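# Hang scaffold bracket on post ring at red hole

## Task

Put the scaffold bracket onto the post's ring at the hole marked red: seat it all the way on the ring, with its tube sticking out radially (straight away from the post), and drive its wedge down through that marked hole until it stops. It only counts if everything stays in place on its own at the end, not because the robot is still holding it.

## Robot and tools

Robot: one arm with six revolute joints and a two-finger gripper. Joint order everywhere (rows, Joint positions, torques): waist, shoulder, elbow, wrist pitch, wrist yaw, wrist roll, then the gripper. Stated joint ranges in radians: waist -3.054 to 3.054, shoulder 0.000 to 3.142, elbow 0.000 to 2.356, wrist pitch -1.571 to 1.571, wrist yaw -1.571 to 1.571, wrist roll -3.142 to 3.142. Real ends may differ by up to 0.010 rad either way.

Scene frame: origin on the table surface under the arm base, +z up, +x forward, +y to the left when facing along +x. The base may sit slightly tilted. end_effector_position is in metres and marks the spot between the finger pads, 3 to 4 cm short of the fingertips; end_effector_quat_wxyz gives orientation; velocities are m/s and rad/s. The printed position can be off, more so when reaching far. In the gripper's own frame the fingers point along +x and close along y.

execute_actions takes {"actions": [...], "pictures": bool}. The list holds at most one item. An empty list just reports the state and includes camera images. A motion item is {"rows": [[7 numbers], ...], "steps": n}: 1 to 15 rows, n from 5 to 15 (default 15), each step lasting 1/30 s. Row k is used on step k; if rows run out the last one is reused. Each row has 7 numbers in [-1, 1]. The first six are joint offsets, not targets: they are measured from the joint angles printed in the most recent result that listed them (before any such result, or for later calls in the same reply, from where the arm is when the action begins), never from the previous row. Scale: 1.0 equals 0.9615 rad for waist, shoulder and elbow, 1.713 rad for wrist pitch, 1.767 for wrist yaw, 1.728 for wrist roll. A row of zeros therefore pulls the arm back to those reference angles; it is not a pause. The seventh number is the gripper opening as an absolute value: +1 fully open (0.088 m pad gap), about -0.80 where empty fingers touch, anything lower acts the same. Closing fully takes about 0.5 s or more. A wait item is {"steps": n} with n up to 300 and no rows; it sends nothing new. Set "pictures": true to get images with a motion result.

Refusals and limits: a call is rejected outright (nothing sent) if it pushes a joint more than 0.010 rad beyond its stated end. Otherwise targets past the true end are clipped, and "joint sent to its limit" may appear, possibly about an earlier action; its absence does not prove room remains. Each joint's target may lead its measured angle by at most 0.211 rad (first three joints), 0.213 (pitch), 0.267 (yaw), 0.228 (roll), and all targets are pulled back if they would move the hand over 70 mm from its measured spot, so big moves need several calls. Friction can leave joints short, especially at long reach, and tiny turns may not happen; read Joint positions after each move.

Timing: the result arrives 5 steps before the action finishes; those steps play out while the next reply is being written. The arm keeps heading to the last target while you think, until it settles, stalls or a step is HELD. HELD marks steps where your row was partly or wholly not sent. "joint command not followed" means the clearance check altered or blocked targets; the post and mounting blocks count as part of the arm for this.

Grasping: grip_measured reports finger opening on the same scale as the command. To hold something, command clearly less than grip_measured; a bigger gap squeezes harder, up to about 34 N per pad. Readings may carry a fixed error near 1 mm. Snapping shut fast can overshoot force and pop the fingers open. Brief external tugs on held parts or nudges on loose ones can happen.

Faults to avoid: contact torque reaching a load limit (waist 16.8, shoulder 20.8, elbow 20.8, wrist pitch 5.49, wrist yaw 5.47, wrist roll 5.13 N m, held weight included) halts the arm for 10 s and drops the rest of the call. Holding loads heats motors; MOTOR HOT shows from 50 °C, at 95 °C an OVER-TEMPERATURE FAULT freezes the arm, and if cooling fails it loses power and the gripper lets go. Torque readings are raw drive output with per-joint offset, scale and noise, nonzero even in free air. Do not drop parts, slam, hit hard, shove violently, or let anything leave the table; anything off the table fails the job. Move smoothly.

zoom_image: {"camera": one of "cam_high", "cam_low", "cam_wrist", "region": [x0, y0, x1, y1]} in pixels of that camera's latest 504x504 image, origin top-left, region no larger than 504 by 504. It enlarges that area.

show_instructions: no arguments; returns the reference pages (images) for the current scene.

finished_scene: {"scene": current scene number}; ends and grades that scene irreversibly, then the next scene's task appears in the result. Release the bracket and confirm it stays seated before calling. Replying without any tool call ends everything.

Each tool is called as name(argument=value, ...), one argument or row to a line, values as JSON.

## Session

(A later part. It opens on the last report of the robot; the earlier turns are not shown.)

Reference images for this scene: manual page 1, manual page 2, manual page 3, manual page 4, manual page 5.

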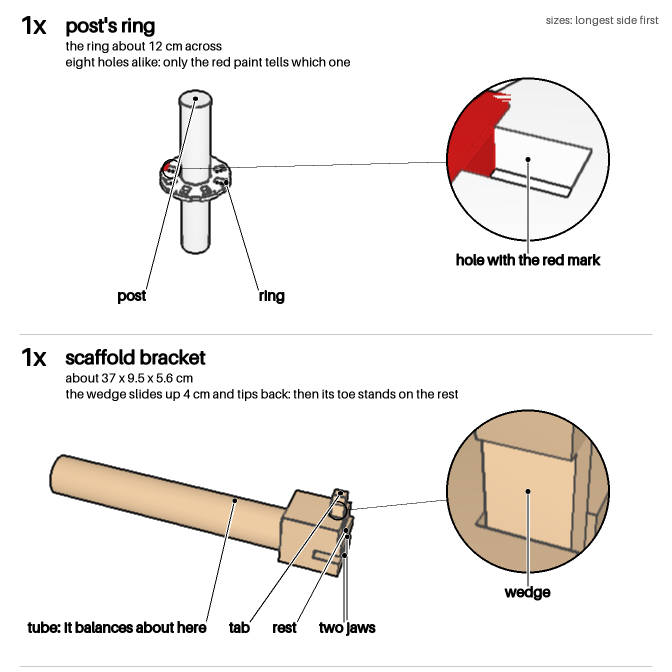

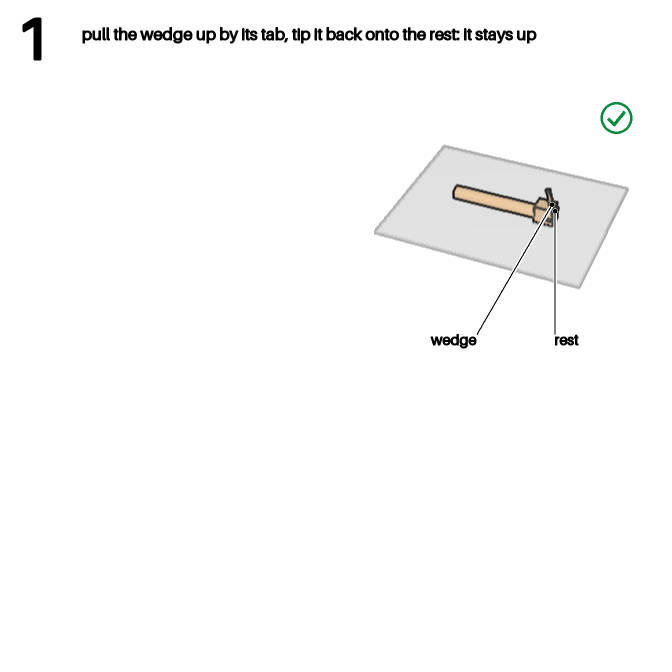

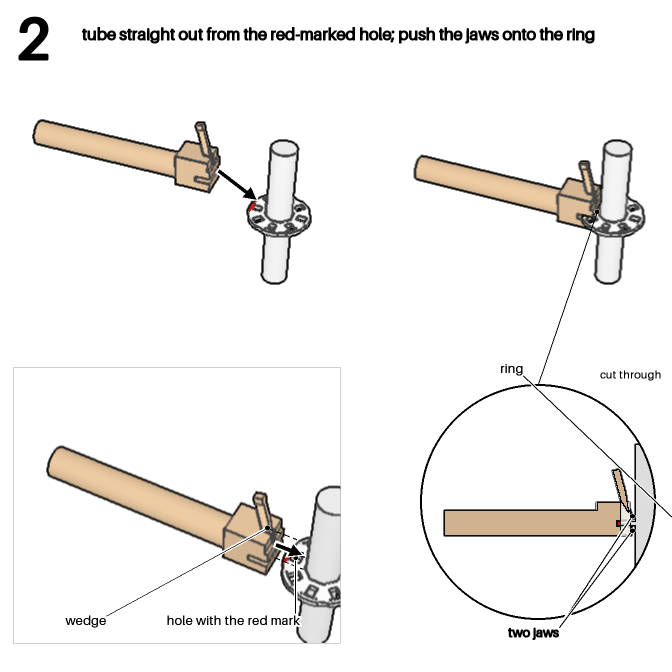

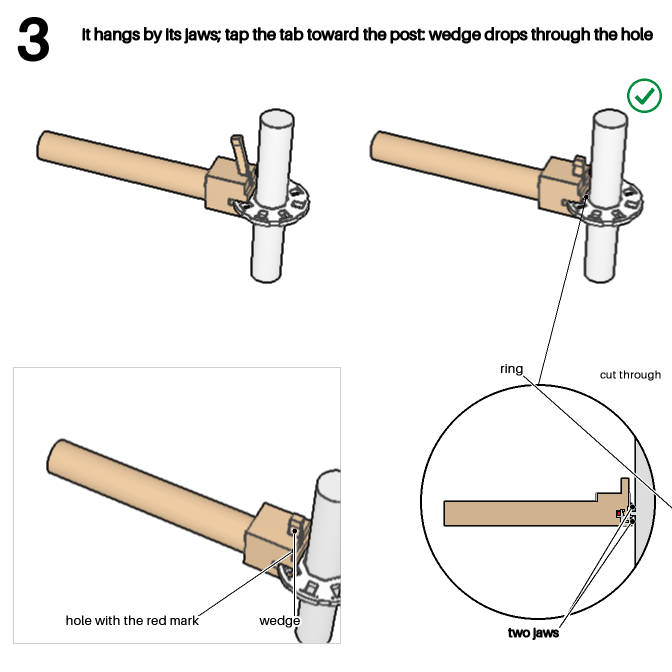

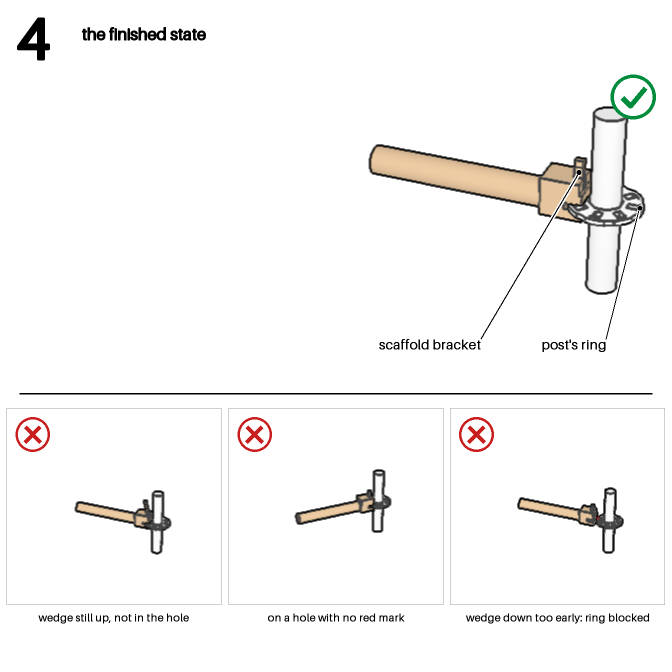

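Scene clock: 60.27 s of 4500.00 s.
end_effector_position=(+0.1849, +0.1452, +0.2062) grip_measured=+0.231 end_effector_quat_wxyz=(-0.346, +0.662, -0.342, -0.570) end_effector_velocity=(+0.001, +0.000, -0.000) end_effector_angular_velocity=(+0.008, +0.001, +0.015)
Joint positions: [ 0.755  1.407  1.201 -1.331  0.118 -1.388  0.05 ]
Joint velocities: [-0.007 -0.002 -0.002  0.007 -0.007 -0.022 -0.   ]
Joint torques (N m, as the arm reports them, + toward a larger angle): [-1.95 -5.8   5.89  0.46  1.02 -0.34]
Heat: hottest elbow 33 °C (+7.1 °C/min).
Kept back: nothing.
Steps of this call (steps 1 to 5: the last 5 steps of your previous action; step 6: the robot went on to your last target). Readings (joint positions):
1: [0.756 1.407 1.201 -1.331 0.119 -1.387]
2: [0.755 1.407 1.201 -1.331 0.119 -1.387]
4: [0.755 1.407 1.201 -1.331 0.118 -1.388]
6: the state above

execute_actions(
  actions=[
    {"rows": [[0.025,0,0.015,0,0.012,0.016,-1],[0.025,0,0.015,0,0.012,0.016,-1],[0.025,0,0.015,0,0.012,0.016,-1],[0.025,0,0.03,-0.007,0.012,0.016,-1],[0.025,0,0.045,-0.014,0.012,0.016,-1]], "steps": 15},
  ],
)

execute_actions(
  actions=[
    {"steps": 8},
  ],
  pictures=true,
)

zoom_image(
  camera="cam_low",
  region=[190, 180, 250, 240],
)

execute_actions(
  actions=[
    {"rows": [[-0.006,0,0.015,0,0.006,-0.003,-1],[-0.012,0,0.015,0,0.006,-0.007,-1],[-0.018,-0.001,0.015,-0.001,0.006,-0.01,-1],[-0.024,-0.002,0.015,-0.001,0.006,-0.013,-1],[-0.03,-0.003,0.015,-0.002,0.006,-0.017,-1],[-0.036,-0.004,0.015,-0.002,0.006,-0.02,-1],[-0.042,-0.004,0.015,-0.002,0.006,-0.023,-1]], "steps": 15},
  ],
)

execute_actions(
  actions=[
    {"steps": 6},
  ],
)

Scene clock: 60.90 s of 4500.00 s.
end_effector_position=(+0.1837, +0.1482, +0.2104) grip_measured=+0.231 end_effector_quat_wxyz=(-0.346, +0.666, -0.344, -0.565) end_effector_velocity=(+0.003, +0.007, +0.011) end_effector_angular_velocity=(+0.030, -0.021, +0.015)
Joint positions: [ 0.776  1.413  1.222 -1.349  0.131 -1.363  0.05 ]
Joint velocities: [ 0.007 -0.002  0.042 -0.007 -0.007 -0.007  0.   ]
Joint torques (N m, as the arm reports them, + toward a larger angle): [ 0.14 -5.76  6.5   0.21  0.32  0.07]
Heat: hottest elbow 33 °C (+7.0 °C/min).
Steps of this call (steps 1 to 9: the robot went on to your last target; steps 10 to 19: the first 10 steps of this action). Readings (joint positions):
10: [0.757 1.407 1.201 -1.331 0.120 -1.387]
11: [0.762 1.407 1.201 -1.331 0.126 -1.382]
13: [0.769 1.410 1.202 -1.331 0.131 -1.372]
17: [0.775 1.413 1.217 -1.348 0.131 -1.364]
19: the state above

Scene clock: 61.17 s of 4500.00 s.
end_effector_position=(+0.1832, +0.1480, +0.2108) grip_measured=+0.231 end_effector_quat_wxyz=(-0.345, +0.665, -0.345, -0.565) end_effector_velocity=(-0.003, -0.002, -0.002) end_effector_angular_velocity=(-0.004, +0.014, +0.005)
Joint positions: [ 0.776  1.413  1.224 -1.352  0.131 -1.362  0.05 ]
Joint velocities: [-0.002 -0.002 -0.007 -0.007 -0.007 -0.007 -0.   ]
Joint torques (N m, as the arm reports them, + toward a larger angle): [ 0.18 -5.78  6.56  0.33  0.33  0.05]
Heat: hottest elbow 33 °C (+6.1 °C/min).
Kept back: nothing.
Steps of this call (steps 1 to 5: the last 5 steps of your previous action; steps 6 to 8: the robot went on to your last target). Readings (joint positions):
1: [0.776 1.413 1.223 -1.349 0.131 -1.363]
2: [0.776 1.413 1.224 -1.350 0.131 -1.363]
4: [0.776 1.413 1.224 -1.352 0.131 -1.363]
8: the state above

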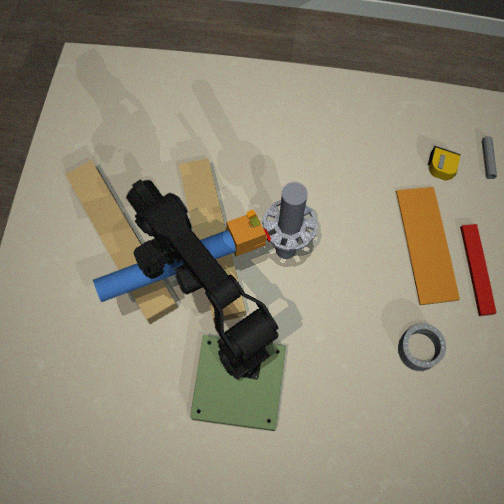

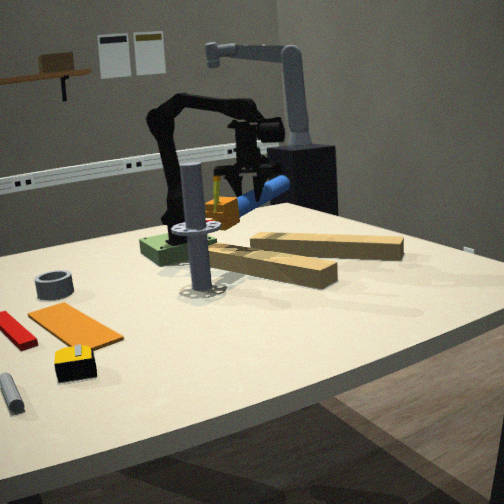

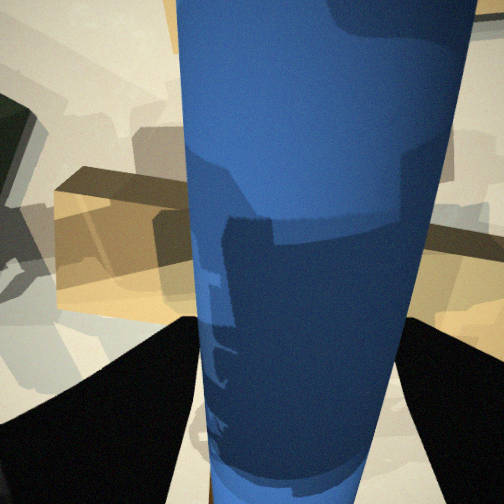

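Region (190, 180, 250, 240) of cam_low's 504x504 image, scaled by 8.400, with more detail than that image has.

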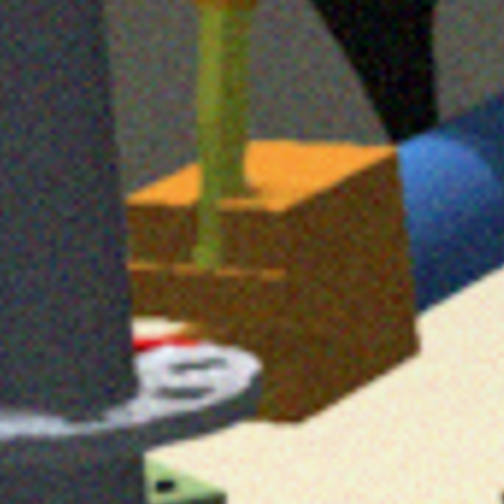

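Scene clock: 61.50 s of 4500.00 s.
end_effector_position=(+0.1856, +0.1446, +0.2101) grip_measured=+0.231 end_effector_quat_wxyz=(-0.342, +0.662, -0.344, -0.571) end_effector_velocity=(-0.002, +0.003, -0.001) end_effector_angular_velocity=(+0.037, +0.032, +0.036)
Joint positions: [ 0.752  1.415  1.224 -1.353  0.119 -1.393  0.05 ]
Joint velocities: [-0.017 -0.002 -0.002  0.007 -0.051 -0.051 -0.   ]
Joint torques (N m, as the arm reports them, + toward a larger angle): [-1.48 -5.8   5.99  0.38  0.97 -0.15]
Heat: hottest elbow 33 °C (+6.1 °C/min).
Steps of this call (steps 1 to 10: the first 10 steps of this action). Readings (joint positions):
1: [0.776 1.413 1.224 -1.352 0.131 -1.362]
2: [0.776 1.413 1.224 -1.352 0.131 -1.364]
4: [0.769 1.414 1.224 -1.352 0.131 -1.372]
8: [0.753 1.415 1.224 -1.352 0.122 -1.389]
10: the state above

Scene clock: 61.70 s of 4500.00 s.
end_effector_position=(+0.1856, +0.1446, +0.2101) grip_measured=+0.231 end_effector_quat_wxyz=(-0.342, +0.662, -0.344, -0.571) end_effector_velocity=(-0.002, -0.001, +0.001) end_effector_angular_velocity=(+0.003, +0.007, +0.005)
Joint positions: [ 0.751  1.415  1.224 -1.353  0.118 -1.395  0.05 ]
Joint velocities: [-0.002 -0.007 -0.002 -0.007 -0.007 -0.007 -0.   ]
Joint torques (N m, as the arm reports them, + toward a larger angle): [-1.6  -5.83  5.96  0.37  0.98 -0.24]
Heat: hottest elbow 33 °C (+6.0 °C/min).
Kept back: nothing.
Steps of this call (steps 1 to 5: the last 5 steps of your previous action; step 6: the robot went on to your last target). Readings (joint positions):
1: [0.751 1.415 1.224 -1.353 0.118 -1.395]
2: [0.751 1.415 1.224 -1.353 0.118 -1.395]
4: [0.751 1.415 1.224 -1.353 0.118 -1.395]
6: the state above

execute_actions(
  actions=[],
)

Scene clock: 62.47 s of 4500.00 s.
end_effector_position=(+0.1856, +0.1446, +0.2101) grip_measured=+0.231 end_effector_quat_wxyz=(-0.342, +0.662, -0.344, -0.571) end_effector_velocity=(-0.002, -0.001, -0.000) end_effector_angular_velocity=(-0.000, +0.011, +0.005)
Joint positions: [ 0.751  1.415  1.224 -1.353  0.118 -1.395  0.05 ]
Joint velocities: [-0.002 -0.002 -0.002 -0.007 -0.007 -0.007 -0.   ]
Joint torques (N m, as the arm reports them, + toward a larger angle): [-1.61 -5.78  5.97  0.38  0.98 -0.24]
Heat: hottest elbow 33 °C (+6.1 °C/min).
Kept back: nothing.
Steps of this call (steps 1 to 15: the robot went on to your last target; steps 16 to 23: nothing new was sent). Readings (joint positions):
1: [0.751 1.415 1.224 -1.353 0.118 -1.395]
2: [0.751 1.415 1.224 -1.353 0.118 -1.395]
4: [0.751 1.415 1.224 -1.353 0.118 -1.395]
8: [0.751 1.415 1.224 -1.353 0.118 -1.395]
23: the state above
The arm was judged still, so your last target was given up. Only a new action makes it travel on or press farther. Fingers that are still opening or closing keep moving.

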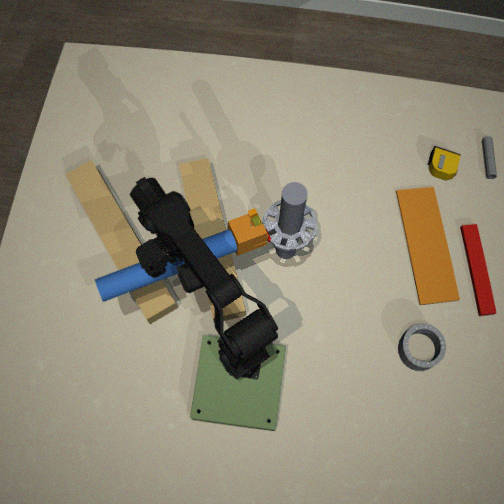

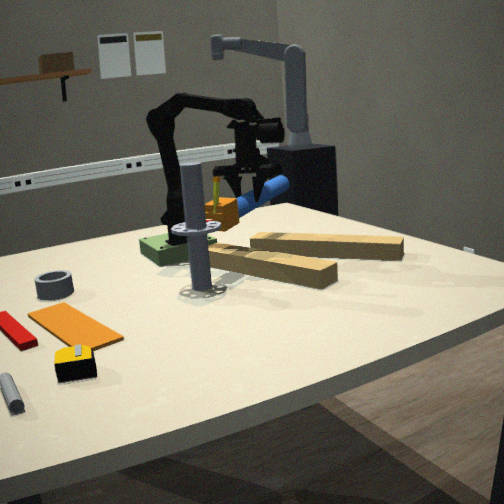

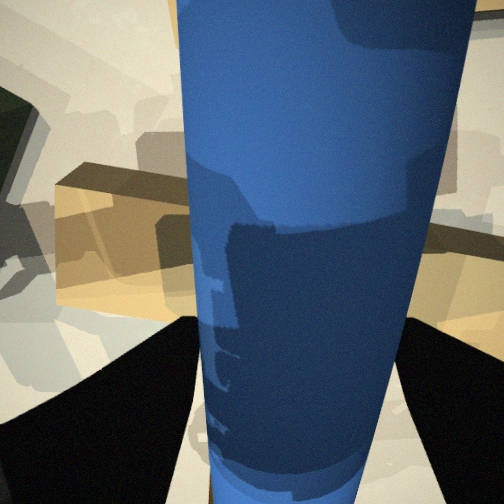

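show_instructions(
)

execute_actions(
  actions=[
    {"rows":[[-0.02,0,0,0,0.005,-0.011,-1],[-0.04,0,0,0,0.01,-0.022,-1]],"steps":15},
  ],
  pictures=true,
)

Reference images for this scene: manual page 1, manual page 2, manual page 3, manual page 4, manual page 5.

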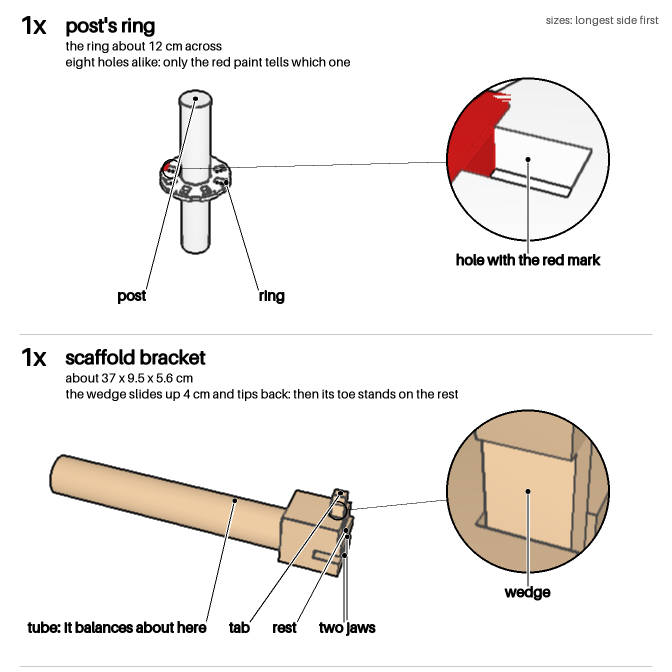

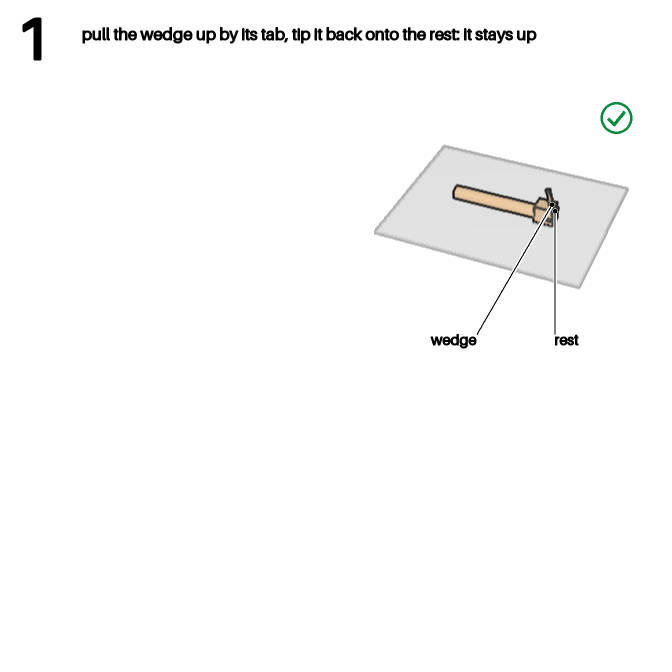

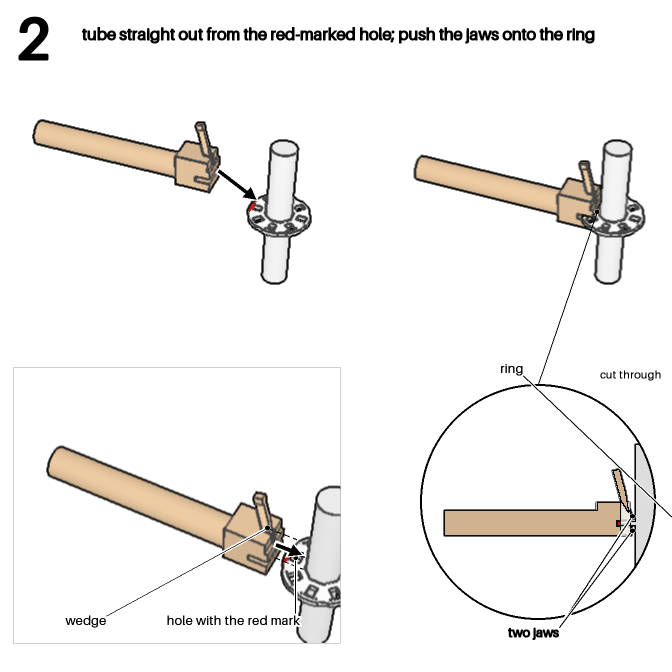

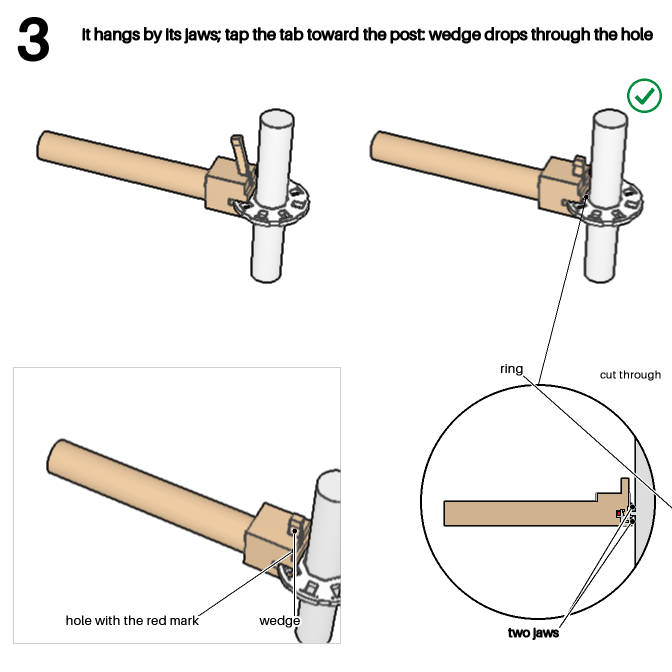

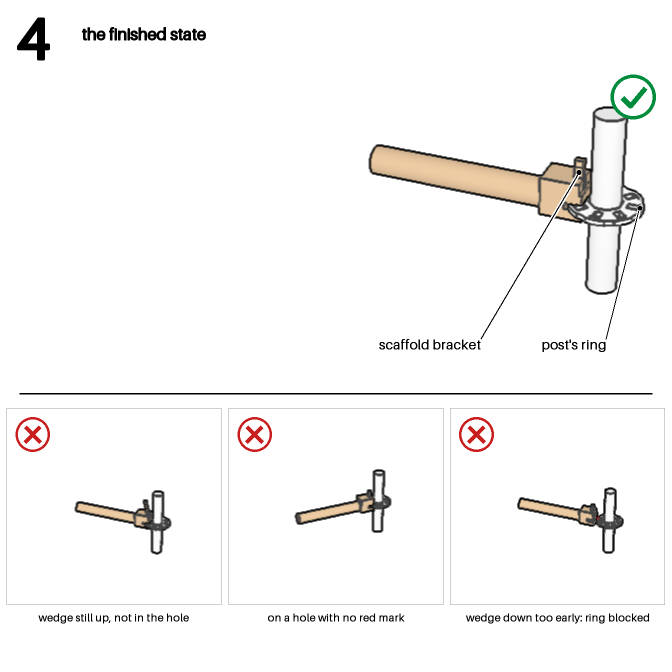

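Scene clock: 62.93 s of 4500.00 s.
end_effector_position=(+0.1857, +0.1438, +0.2098) grip_measured=+0.231 end_effector_quat_wxyz=(-0.341, +0.657, -0.340, -0.580) end_effector_velocity=(-0.001, -0.001, +0.001) end_effector_angular_velocity=(+0.003, +0.007, +0.000)
Joint positions: [ 0.736  1.415  1.224 -1.354  0.099 -1.418  0.05 ]
Joint velocities: [-0.007 -0.002  0.002 -0.007 -0.007 -0.007  0.   ]
Joint torques (N m, as the arm reports them, + toward a larger angle): [-2.39 -5.08  4.62  0.63  1.55 -0.44]
Heat: hottest elbow 33 °C (+6.0 °C/min).
Steps of this call (steps 1 to 4: nothing new was sent; steps 5 to 14: the first 10 steps of this action). Readings (joint positions):
5: [0.750 1.415 1.224 -1.353 0.117 -1.398]
6: [0.746 1.415 1.224 -1.354 0.111 -1.405]
8: [0.739 1.415 1.224 -1.354 0.103 -1.412]
12: [0.737 1.415 1.224 -1.354 0.100 -1.417]
14: the state above

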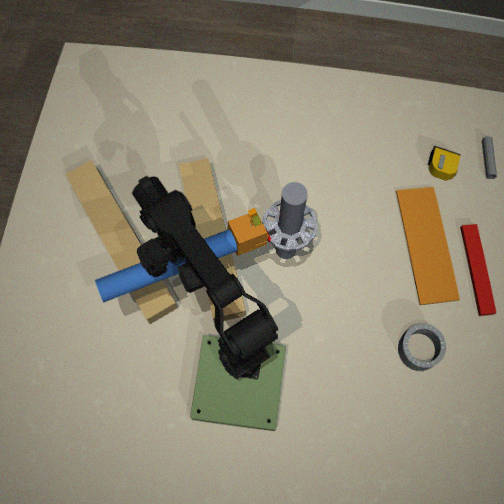

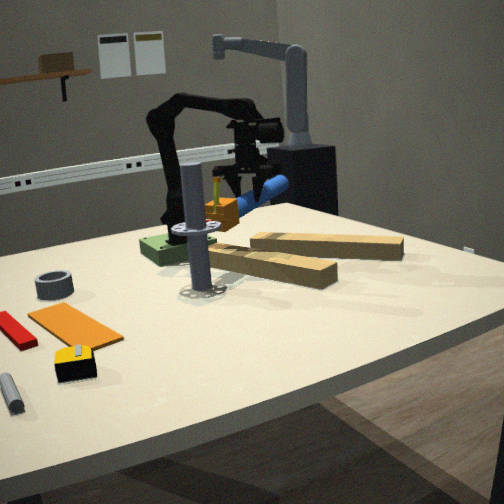

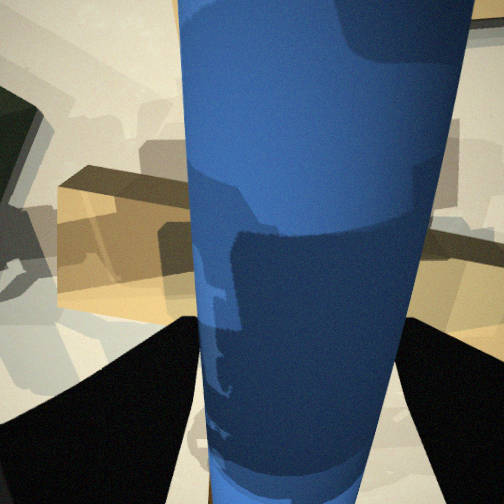

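Blocked (yaw deflecting). Look closer.

zoom_image(
  camera="cam_low",
  region=[160, 170, 290, 260],
)

zoom_image(
  camera="cam_high",
  region=[200, 170, 340, 280],
)

Region (160, 170, 290, 260) of cam_low's 504x504 image, scaled by 3.877, with more detail than that image has; it fills the top 349 rows of this view, and the rest is white.

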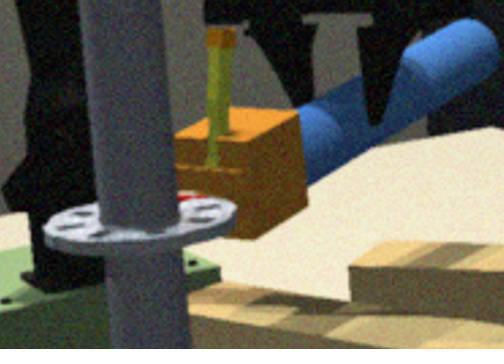

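Region (200, 170, 340, 280) of cam_high's 504x504 image, scaled by 3.600, with more detail than that image has; it fills the top 396 rows of this view, and the rest is white.

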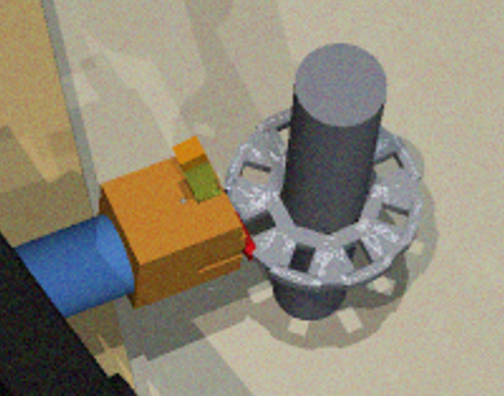

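zoom_image(
  camera="cam_low",
  region=[190, 190, 250, 240],
)

zoom_image(
  camera="cam_high",
  region=[230, 200, 290, 260],
)

Region (190, 190, 250, 240) of cam_low's 504x504 image, scaled by 8.400, with more detail than that image has.

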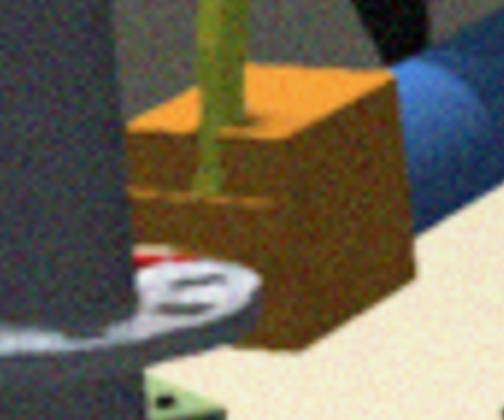

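Region (230, 200, 290, 260) of cam_high's 504x504 image, scaled by 8.400, with more detail than that image has.

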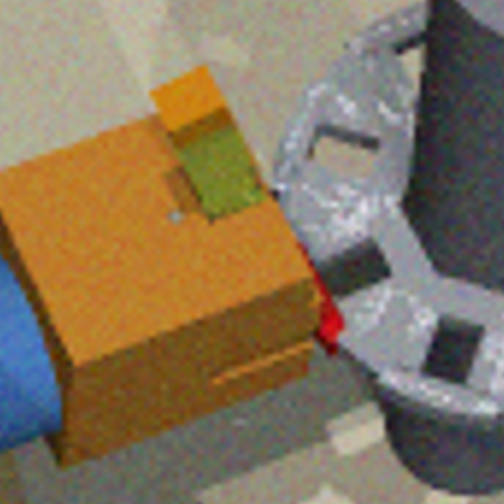

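execute_actions(
  actions=[
    {"rows":[[0.02,0,0,0,0.01,0.011,-1],[0.041,0,0,0,0.017,0.0226,-1],[0.041,0,0,0,0.017,0.0226,-1],[0.041,0,0,0,0.017,0.0226,-1],[0.041,0,0,0,0.017,0.0226,-1],[0.041,-0.02,-0.017,0,0.017,0.0226,-1],[0.041,-0.04,-0.034,0,0.017,0.0226,-1],[0.041,-0.059,-0.05,0,0.017,0.0226,-1],[0.041,-0.059,-0.05,0,0.017,0.0226,-1],[0.041,-0.059,-0.04,0,0.017,0.0226,-1],[0.041,-0.059,-0.01,0,0.017,0.0226,-1]],"steps":15},
  ],
)

execute_actions(
  actions=[],
)

Scene clock: 66.00 s of 4500.00 s.
end_effector_position=(+0.1754, +0.1414, +0.2050) grip_measured=+0.231 end_effector_quat_wxyz=(-0.334, +0.663, -0.346, -0.574) end_effector_velocity=(-0.058, -0.054, +0.006) end_effector_angular_velocity=(-0.060, +0.075, -0.039)
Joint positions: [ 0.772  1.39   1.183 -1.355  0.12  -1.382  0.05 ]
Joint velocities: [-0.002 -0.217 -0.149 -0.168 -0.007  0.037 -0.   ]
Joint torques (N m, as the arm reports them, + toward a larger angle): [ 0.15 -6.59  5.68  0.68  0.32  0.04]
Heat: hottest elbow 33 °C (+6.0 °C/min).
Steps of this call (steps 1 to 5: the last 5 steps of your previous action; steps 6 to 15: the robot went on to your last target; steps 16 to 82: nothing new was sent; steps 83 to 92: the first 10 steps of this action). Readings (joint positions):
83: [0.737 1.415 1.223 -1.354 0.100 -1.419]
84: [0.744 1.416 1.222 -1.354 0.108 -1.413]
86: [0.759 1.418 1.220 -1.354 0.120 -1.396]
90: [0.772 1.407 1.201 -1.350 0.120 -1.385]
92: the state above

Scene clock: 66.17 s of 4500.00 s.
end_effector_position=(+0.1757, +0.1418, +0.2096) grip_measured=+0.231 end_effector_quat_wxyz=(-0.341, +0.665, -0.340, -0.571) end_effector_velocity=(+0.009, +0.011, +0.026) end_effector_angular_velocity=(+0.083, -0.078, +0.011)
Joint positions: [ 0.773  1.376  1.19  -1.356  0.12  -1.381  0.05 ]
Joint velocities: [ 0.002 -0.037  0.071  0.007 -0.007 -0.007 -0.   ]
Joint torques (N m, as the arm reports them, + toward a larger angle): [ 0.13 -6.56  6.29  0.63  0.31  0.04]
Heat: hottest elbow 33 °C (+6.1 °C/min).
Kept back: nothing.
Steps of this call (steps 1 to 5: the last 5 steps of your previous action). Readings (joint positions):
1: [0.772 1.384 1.181 -1.358 0.120 -1.382]
2: [0.772 1.381 1.182 -1.359 0.120 -1.381]
4: [0.773 1.377 1.187 -1.357 0.120 -1.381]
5: the state above

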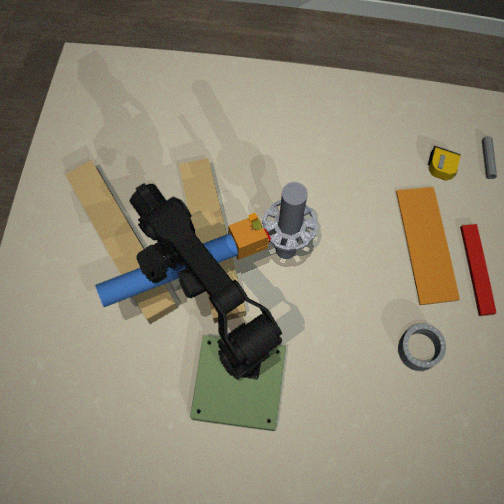

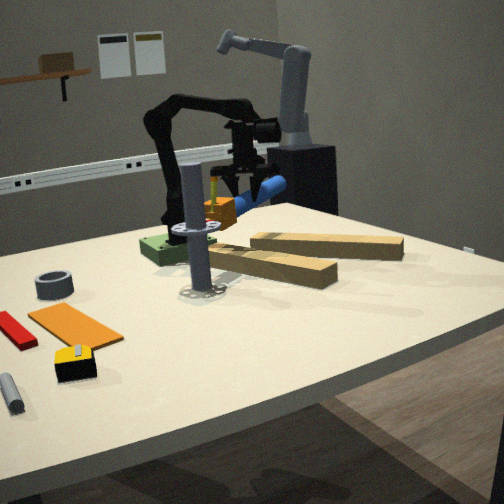

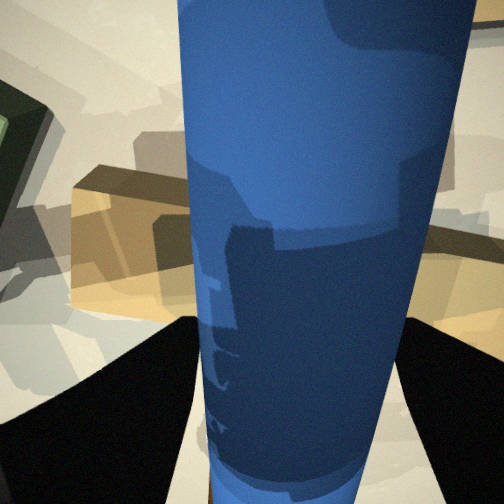

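execute_actions(
  actions=[],
)

zoom_image(
  camera="cam_high",
  region=[200, 170, 340, 280],
)

zoom_image(
  camera="cam_low",
  region=[190, 190, 250, 240],
)

Scene clock: 66.30 s of 4500.00 s.
end_effector_position=(+0.1760, +0.1422, +0.2108) grip_measured=+0.231 end_effector_quat_wxyz=(-0.343, +0.665, -0.338, -0.571) end_effector_velocity=(-0.004, -0.003, -0.000) end_effector_angular_velocity=(-0.011, +0.021, +0.005)
Joint positions: [ 0.773  1.374  1.193 -1.356  0.12  -1.381  0.05 ]
Joint velocities: [-0.002 -0.002 -0.002 -0.022 -0.007 -0.007 -0.   ]
Joint torques (N m, as the arm reports them, + toward a larger angle): [ 0.22 -6.6   6.47  0.63  0.32  0.07]
Heat: hottest elbow 33 °C (+6.1 °C/min).
Kept back: nothing.
Steps of this call (steps 1 to 4: the robot went on to your last target). Readings (joint positions):
1: [0.773 1.375 1.192 -1.356 0.120 -1.381]
2: [0.773 1.374 1.193 -1.356 0.120 -1.381]
4: the state above

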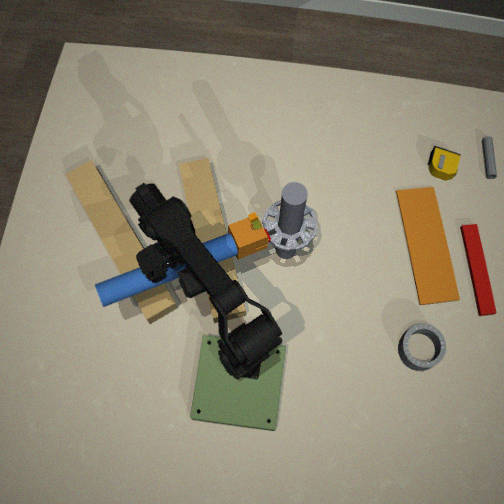

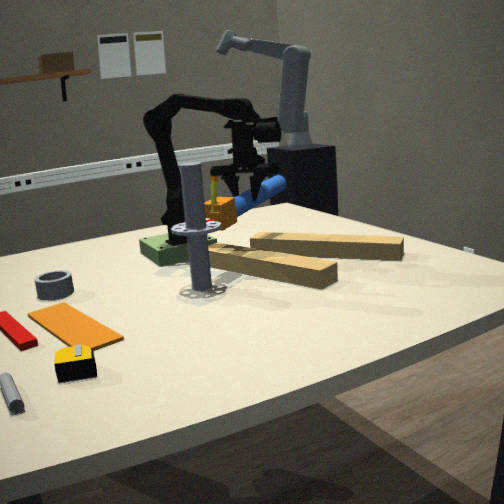

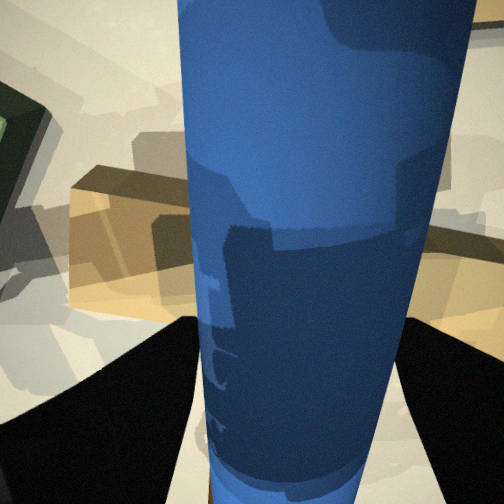

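Region (200, 170, 340, 280) of cam_high's 504x504 image, scaled by 3.600, with more detail than that image has; it fills the top 396 rows of this view, and the rest is white.

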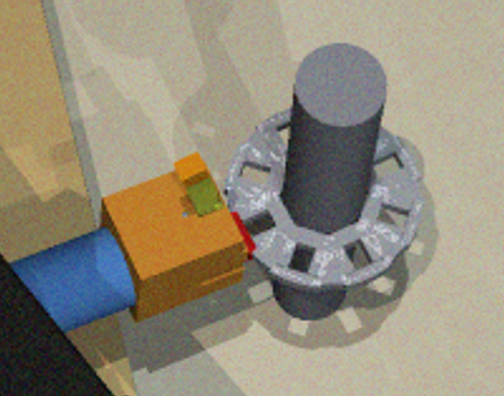

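Region (190, 190, 250, 240) of cam_low's 504x504 image, scaled by 8.400, with more detail than that image has.

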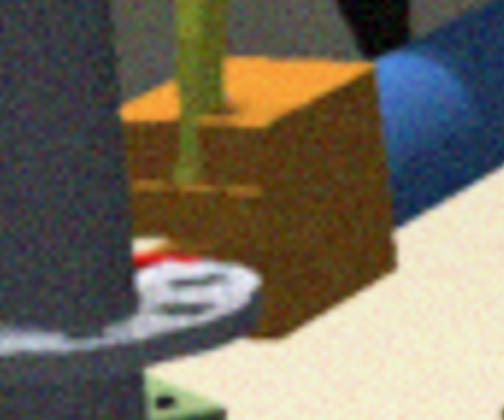

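execute_actions(
  actions=[
    {"rows":[[-0.015,0,0,0,0.005,-0.008,-1],[-0.03,0,0,0,0.005,-0.017,-1],[-0.045,0,0,0,0.005,-0.025,-1],[-0.06,0,0,0,0.005,-0.033,-1]],"steps":15},
  ],
)

execute_actions(
  actions=[],
)

Scene clock: 66.87 s of 4500.00 s.
end_effector_position=(+0.1781, +0.1390, +0.2101) grip_measured=+0.231 end_effector_quat_wxyz=(-0.341, +0.659, -0.335, -0.581) end_effector_velocity=(+0.000, -0.000, -0.003) end_effector_angular_velocity=(+0.013, +0.017, +0.006)
Joint positions: [ 0.739  1.374  1.192 -1.355  0.095 -1.424  0.05 ]
Joint velocities: [-0.017  0.002 -0.007  0.007 -0.022 -0.022 -0.   ]
Joint torques (N m, as the arm reports them, + toward a larger angle): [-2.27 -4.84  4.73  0.53  1.46 -0.37]
Heat: hottest elbow 33 °C (+6.0 °C/min).
Steps of this call (steps 1 to 7: the robot went on to your last target; steps 8 to 17: the first 10 steps of this action). Readings (joint positions):
8: [0.772 1.374 1.193 -1.356 0.120 -1.382]
9: [0.768 1.374 1.193 -1.356 0.120 -1.388]
11: [0.753 1.374 1.192 -1.355 0.111 -1.406]
15: [0.741 1.374 1.192 -1.355 0.096 -1.422]
17: the state above

Scene clock: 67.03 s of 4500.00 s.
end_effector_position=(+0.1781, +0.1389, +0.2100) grip_measured=+0.231 end_effector_quat_wxyz=(-0.341, +0.658, -0.334, -0.582) end_effector_velocity=(-0.002, -0.003, -0.002) end_effector_angular_velocity=(-0.002, +0.014, -0.014)
Joint positions: [ 0.738  1.374  1.192 -1.355  0.093 -1.425  0.05 ]
Joint velocities: [-0.007 -0.002 -0.007 -0.007 -0.007  0.007  0.   ]
Joint torques (N m, as the arm reports them, + toward a larger angle): [-2.32 -4.83  4.67  0.52  1.49 -0.39]
Heat: hottest elbow 33 °C (+6.1 °C/min).
Kept back: nothing.
Steps of this call (steps 1 to 5: the last 5 steps of your previous action). Readings (joint positions):
1: [0.739 1.374 1.192 -1.355 0.094 -1.424]
2: [0.739 1.374 1.192 -1.355 0.094 -1.424]
4: [0.738 1.374 1.192 -1.355 0.094 -1.425]
5: the state above

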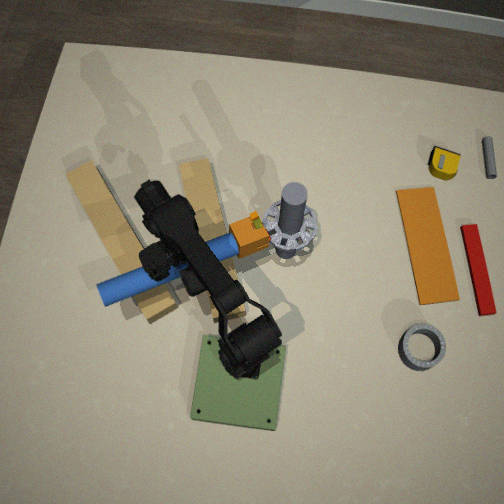

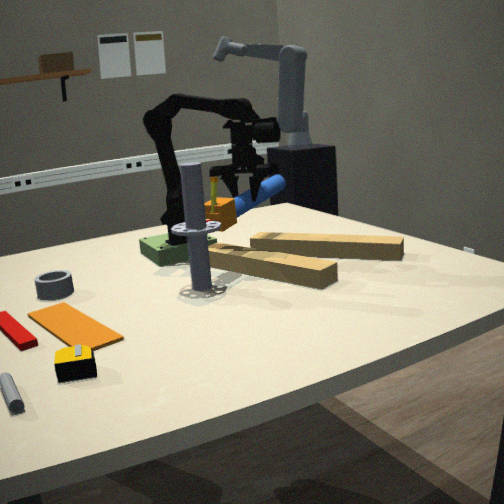

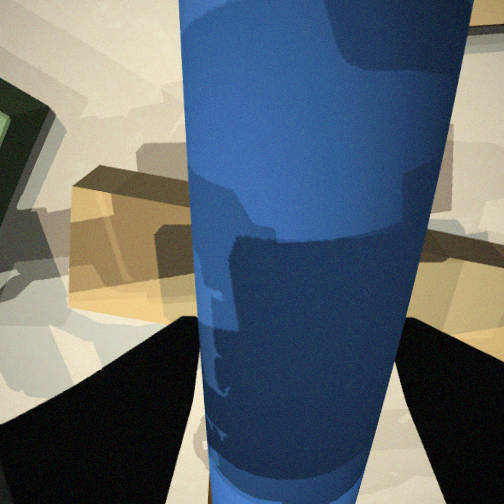

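zoom_image(
  camera="cam_low",
  region=[190, 190, 250, 240],
)

zoom_image(
  camera="cam_high",
  region=[230, 200, 290, 260],
)

Region (190, 190, 250, 240) of cam_low's 504x504 image, scaled by 8.400, with more detail than that image has.

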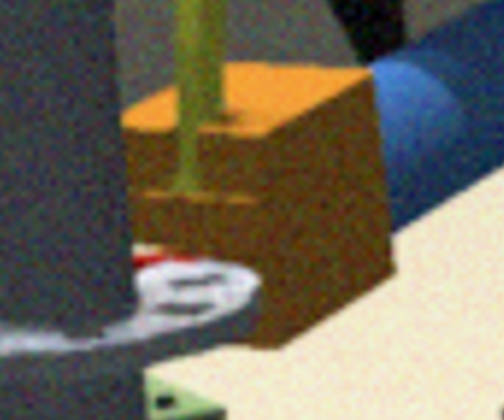

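Region (230, 200, 290, 260) of cam_high's 504x504 image, scaled by 8.400, with more detail than that image has.

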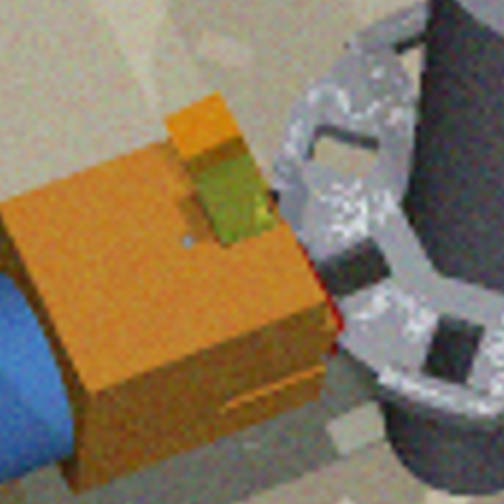

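execute_actions(
  actions=[
    {"rows":[[0.015,0,0,0,0.01,0.008,-1],[0.031,0,0,0,0.02,0.017,-1],[0.031,0,0,0,0.02,0.017,-1],[0.031,0,0,0,0.02,0.017,-1],[0.031,0,0,0,0.02,0.017,-1],[0.031,-0.013,0.022,0,0.02,0.017,-1],[0.031,-0.026,0.045,0,0.02,0.017,-1]],"steps":15},
  ],
)

execute_actions(
  actions=[
    {"steps":8},
  ],
  pictures=true,
)

zoom_image(
  camera="cam_low",
  region=[190, 190, 250, 240],
)

Scene clock: 69.43 s of 4500.00 s.
end_effector_position=(+0.1784, +0.1424, +0.2140) grip_measured=+0.231 end_effector_quat_wxyz=(-0.344, +0.667, -0.332, -0.572) end_effector_velocity=(+0.015, +0.017, +0.062) end_effector_angular_velocity=(+0.161, -0.186, +0.020)
Joint positions: [ 0.764  1.372  1.204 -1.356  0.117 -1.399  0.05 ]
Joint velocities: [ 0.012 -0.1    0.154 -0.007  0.007 -0.007 -0.   ]
Joint torques (N m, as the arm reports them, + toward a larger angle): [ 0.14 -6.62  6.56  0.6   0.43  0.05]
Heat: hottest elbow 33 °C (+5.0 °C/min).
Steps of this call (steps 1 to 15: the robot went on to your last target; steps 16 to 62: nothing new was sent; steps 63 to 72: the first 10 steps of this action). Readings (joint positions):
63: [0.739 1.374 1.192 -1.355 0.093 -1.427]
64: [0.744 1.375 1.191 -1.355 0.100 -1.422]
66: [0.757 1.377 1.189 -1.355 0.114 -1.410]
70: [0.763 1.377 1.194 -1.356 0.117 -1.400]
72: the state above

Scene clock: 69.70 s of 4500.00 s.
end_effector_position=(+0.1795, +0.1436, +0.2187) grip_measured=+0.231 end_effector_quat_wxyz=(-0.351, +0.669, -0.326, -0.569) end_effector_velocity=(-0.002, -0.001, -0.000) end_effector_angular_velocity=(-0.001, +0.011, +0.005)
Joint positions: [ 0.765  1.364  1.215 -1.356  0.118 -1.397  0.05 ]
Joint velocities: [-0.002 -0.002 -0.002 -0.007 -0.007 -0.007 -0.   ]
Joint torques (N m, as the arm reports them, + toward a larger angle): [ 0.23 -6.4   6.53  0.65  0.42  0.04]
Heat: hottest elbow 33 °C (+5.0 °C/min).
Kept back: nothing.
Steps of this call (steps 1 to 5: the last 5 steps of your previous action; steps 6 to 8: the robot went on to your last target). Readings (joint positions):
1: [0.765 1.369 1.209 -1.356 0.118 -1.398]
2: [0.765 1.367 1.212 -1.356 0.118 -1.398]
4: [0.765 1.364 1.215 -1.356 0.118 -1.398]
8: the state above

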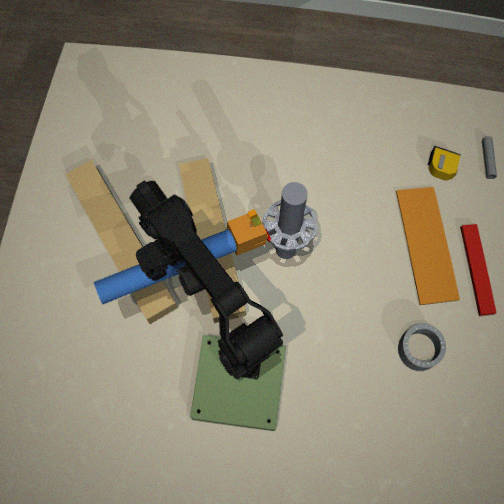

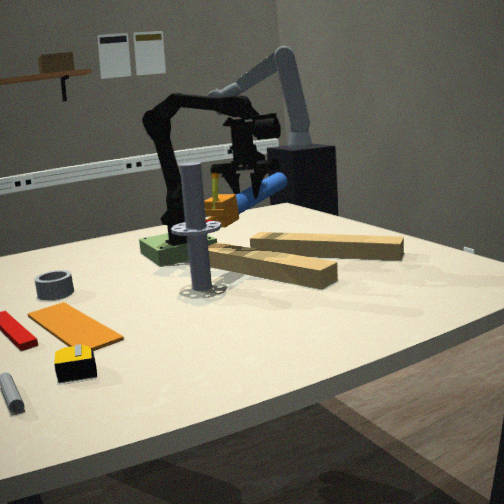

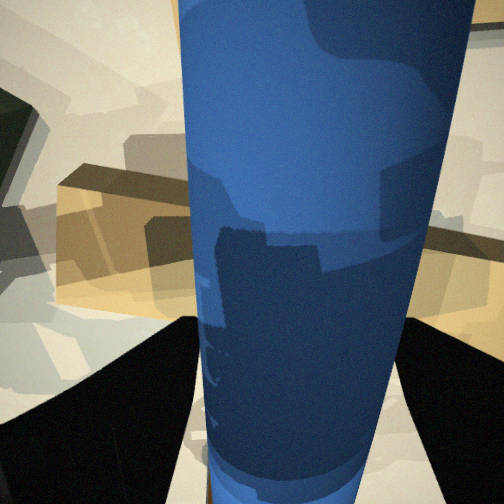

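Region (190, 190, 250, 240) of cam_low's 504x504 image, scaled by 8.400, with more detail than that image has.

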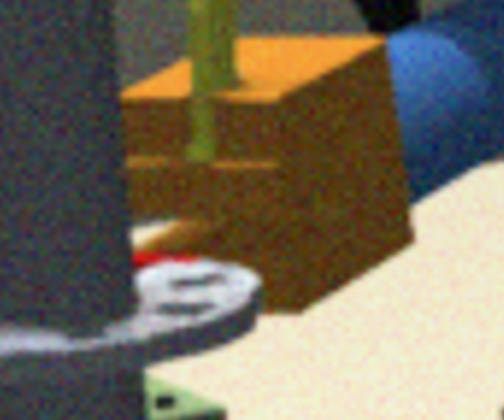

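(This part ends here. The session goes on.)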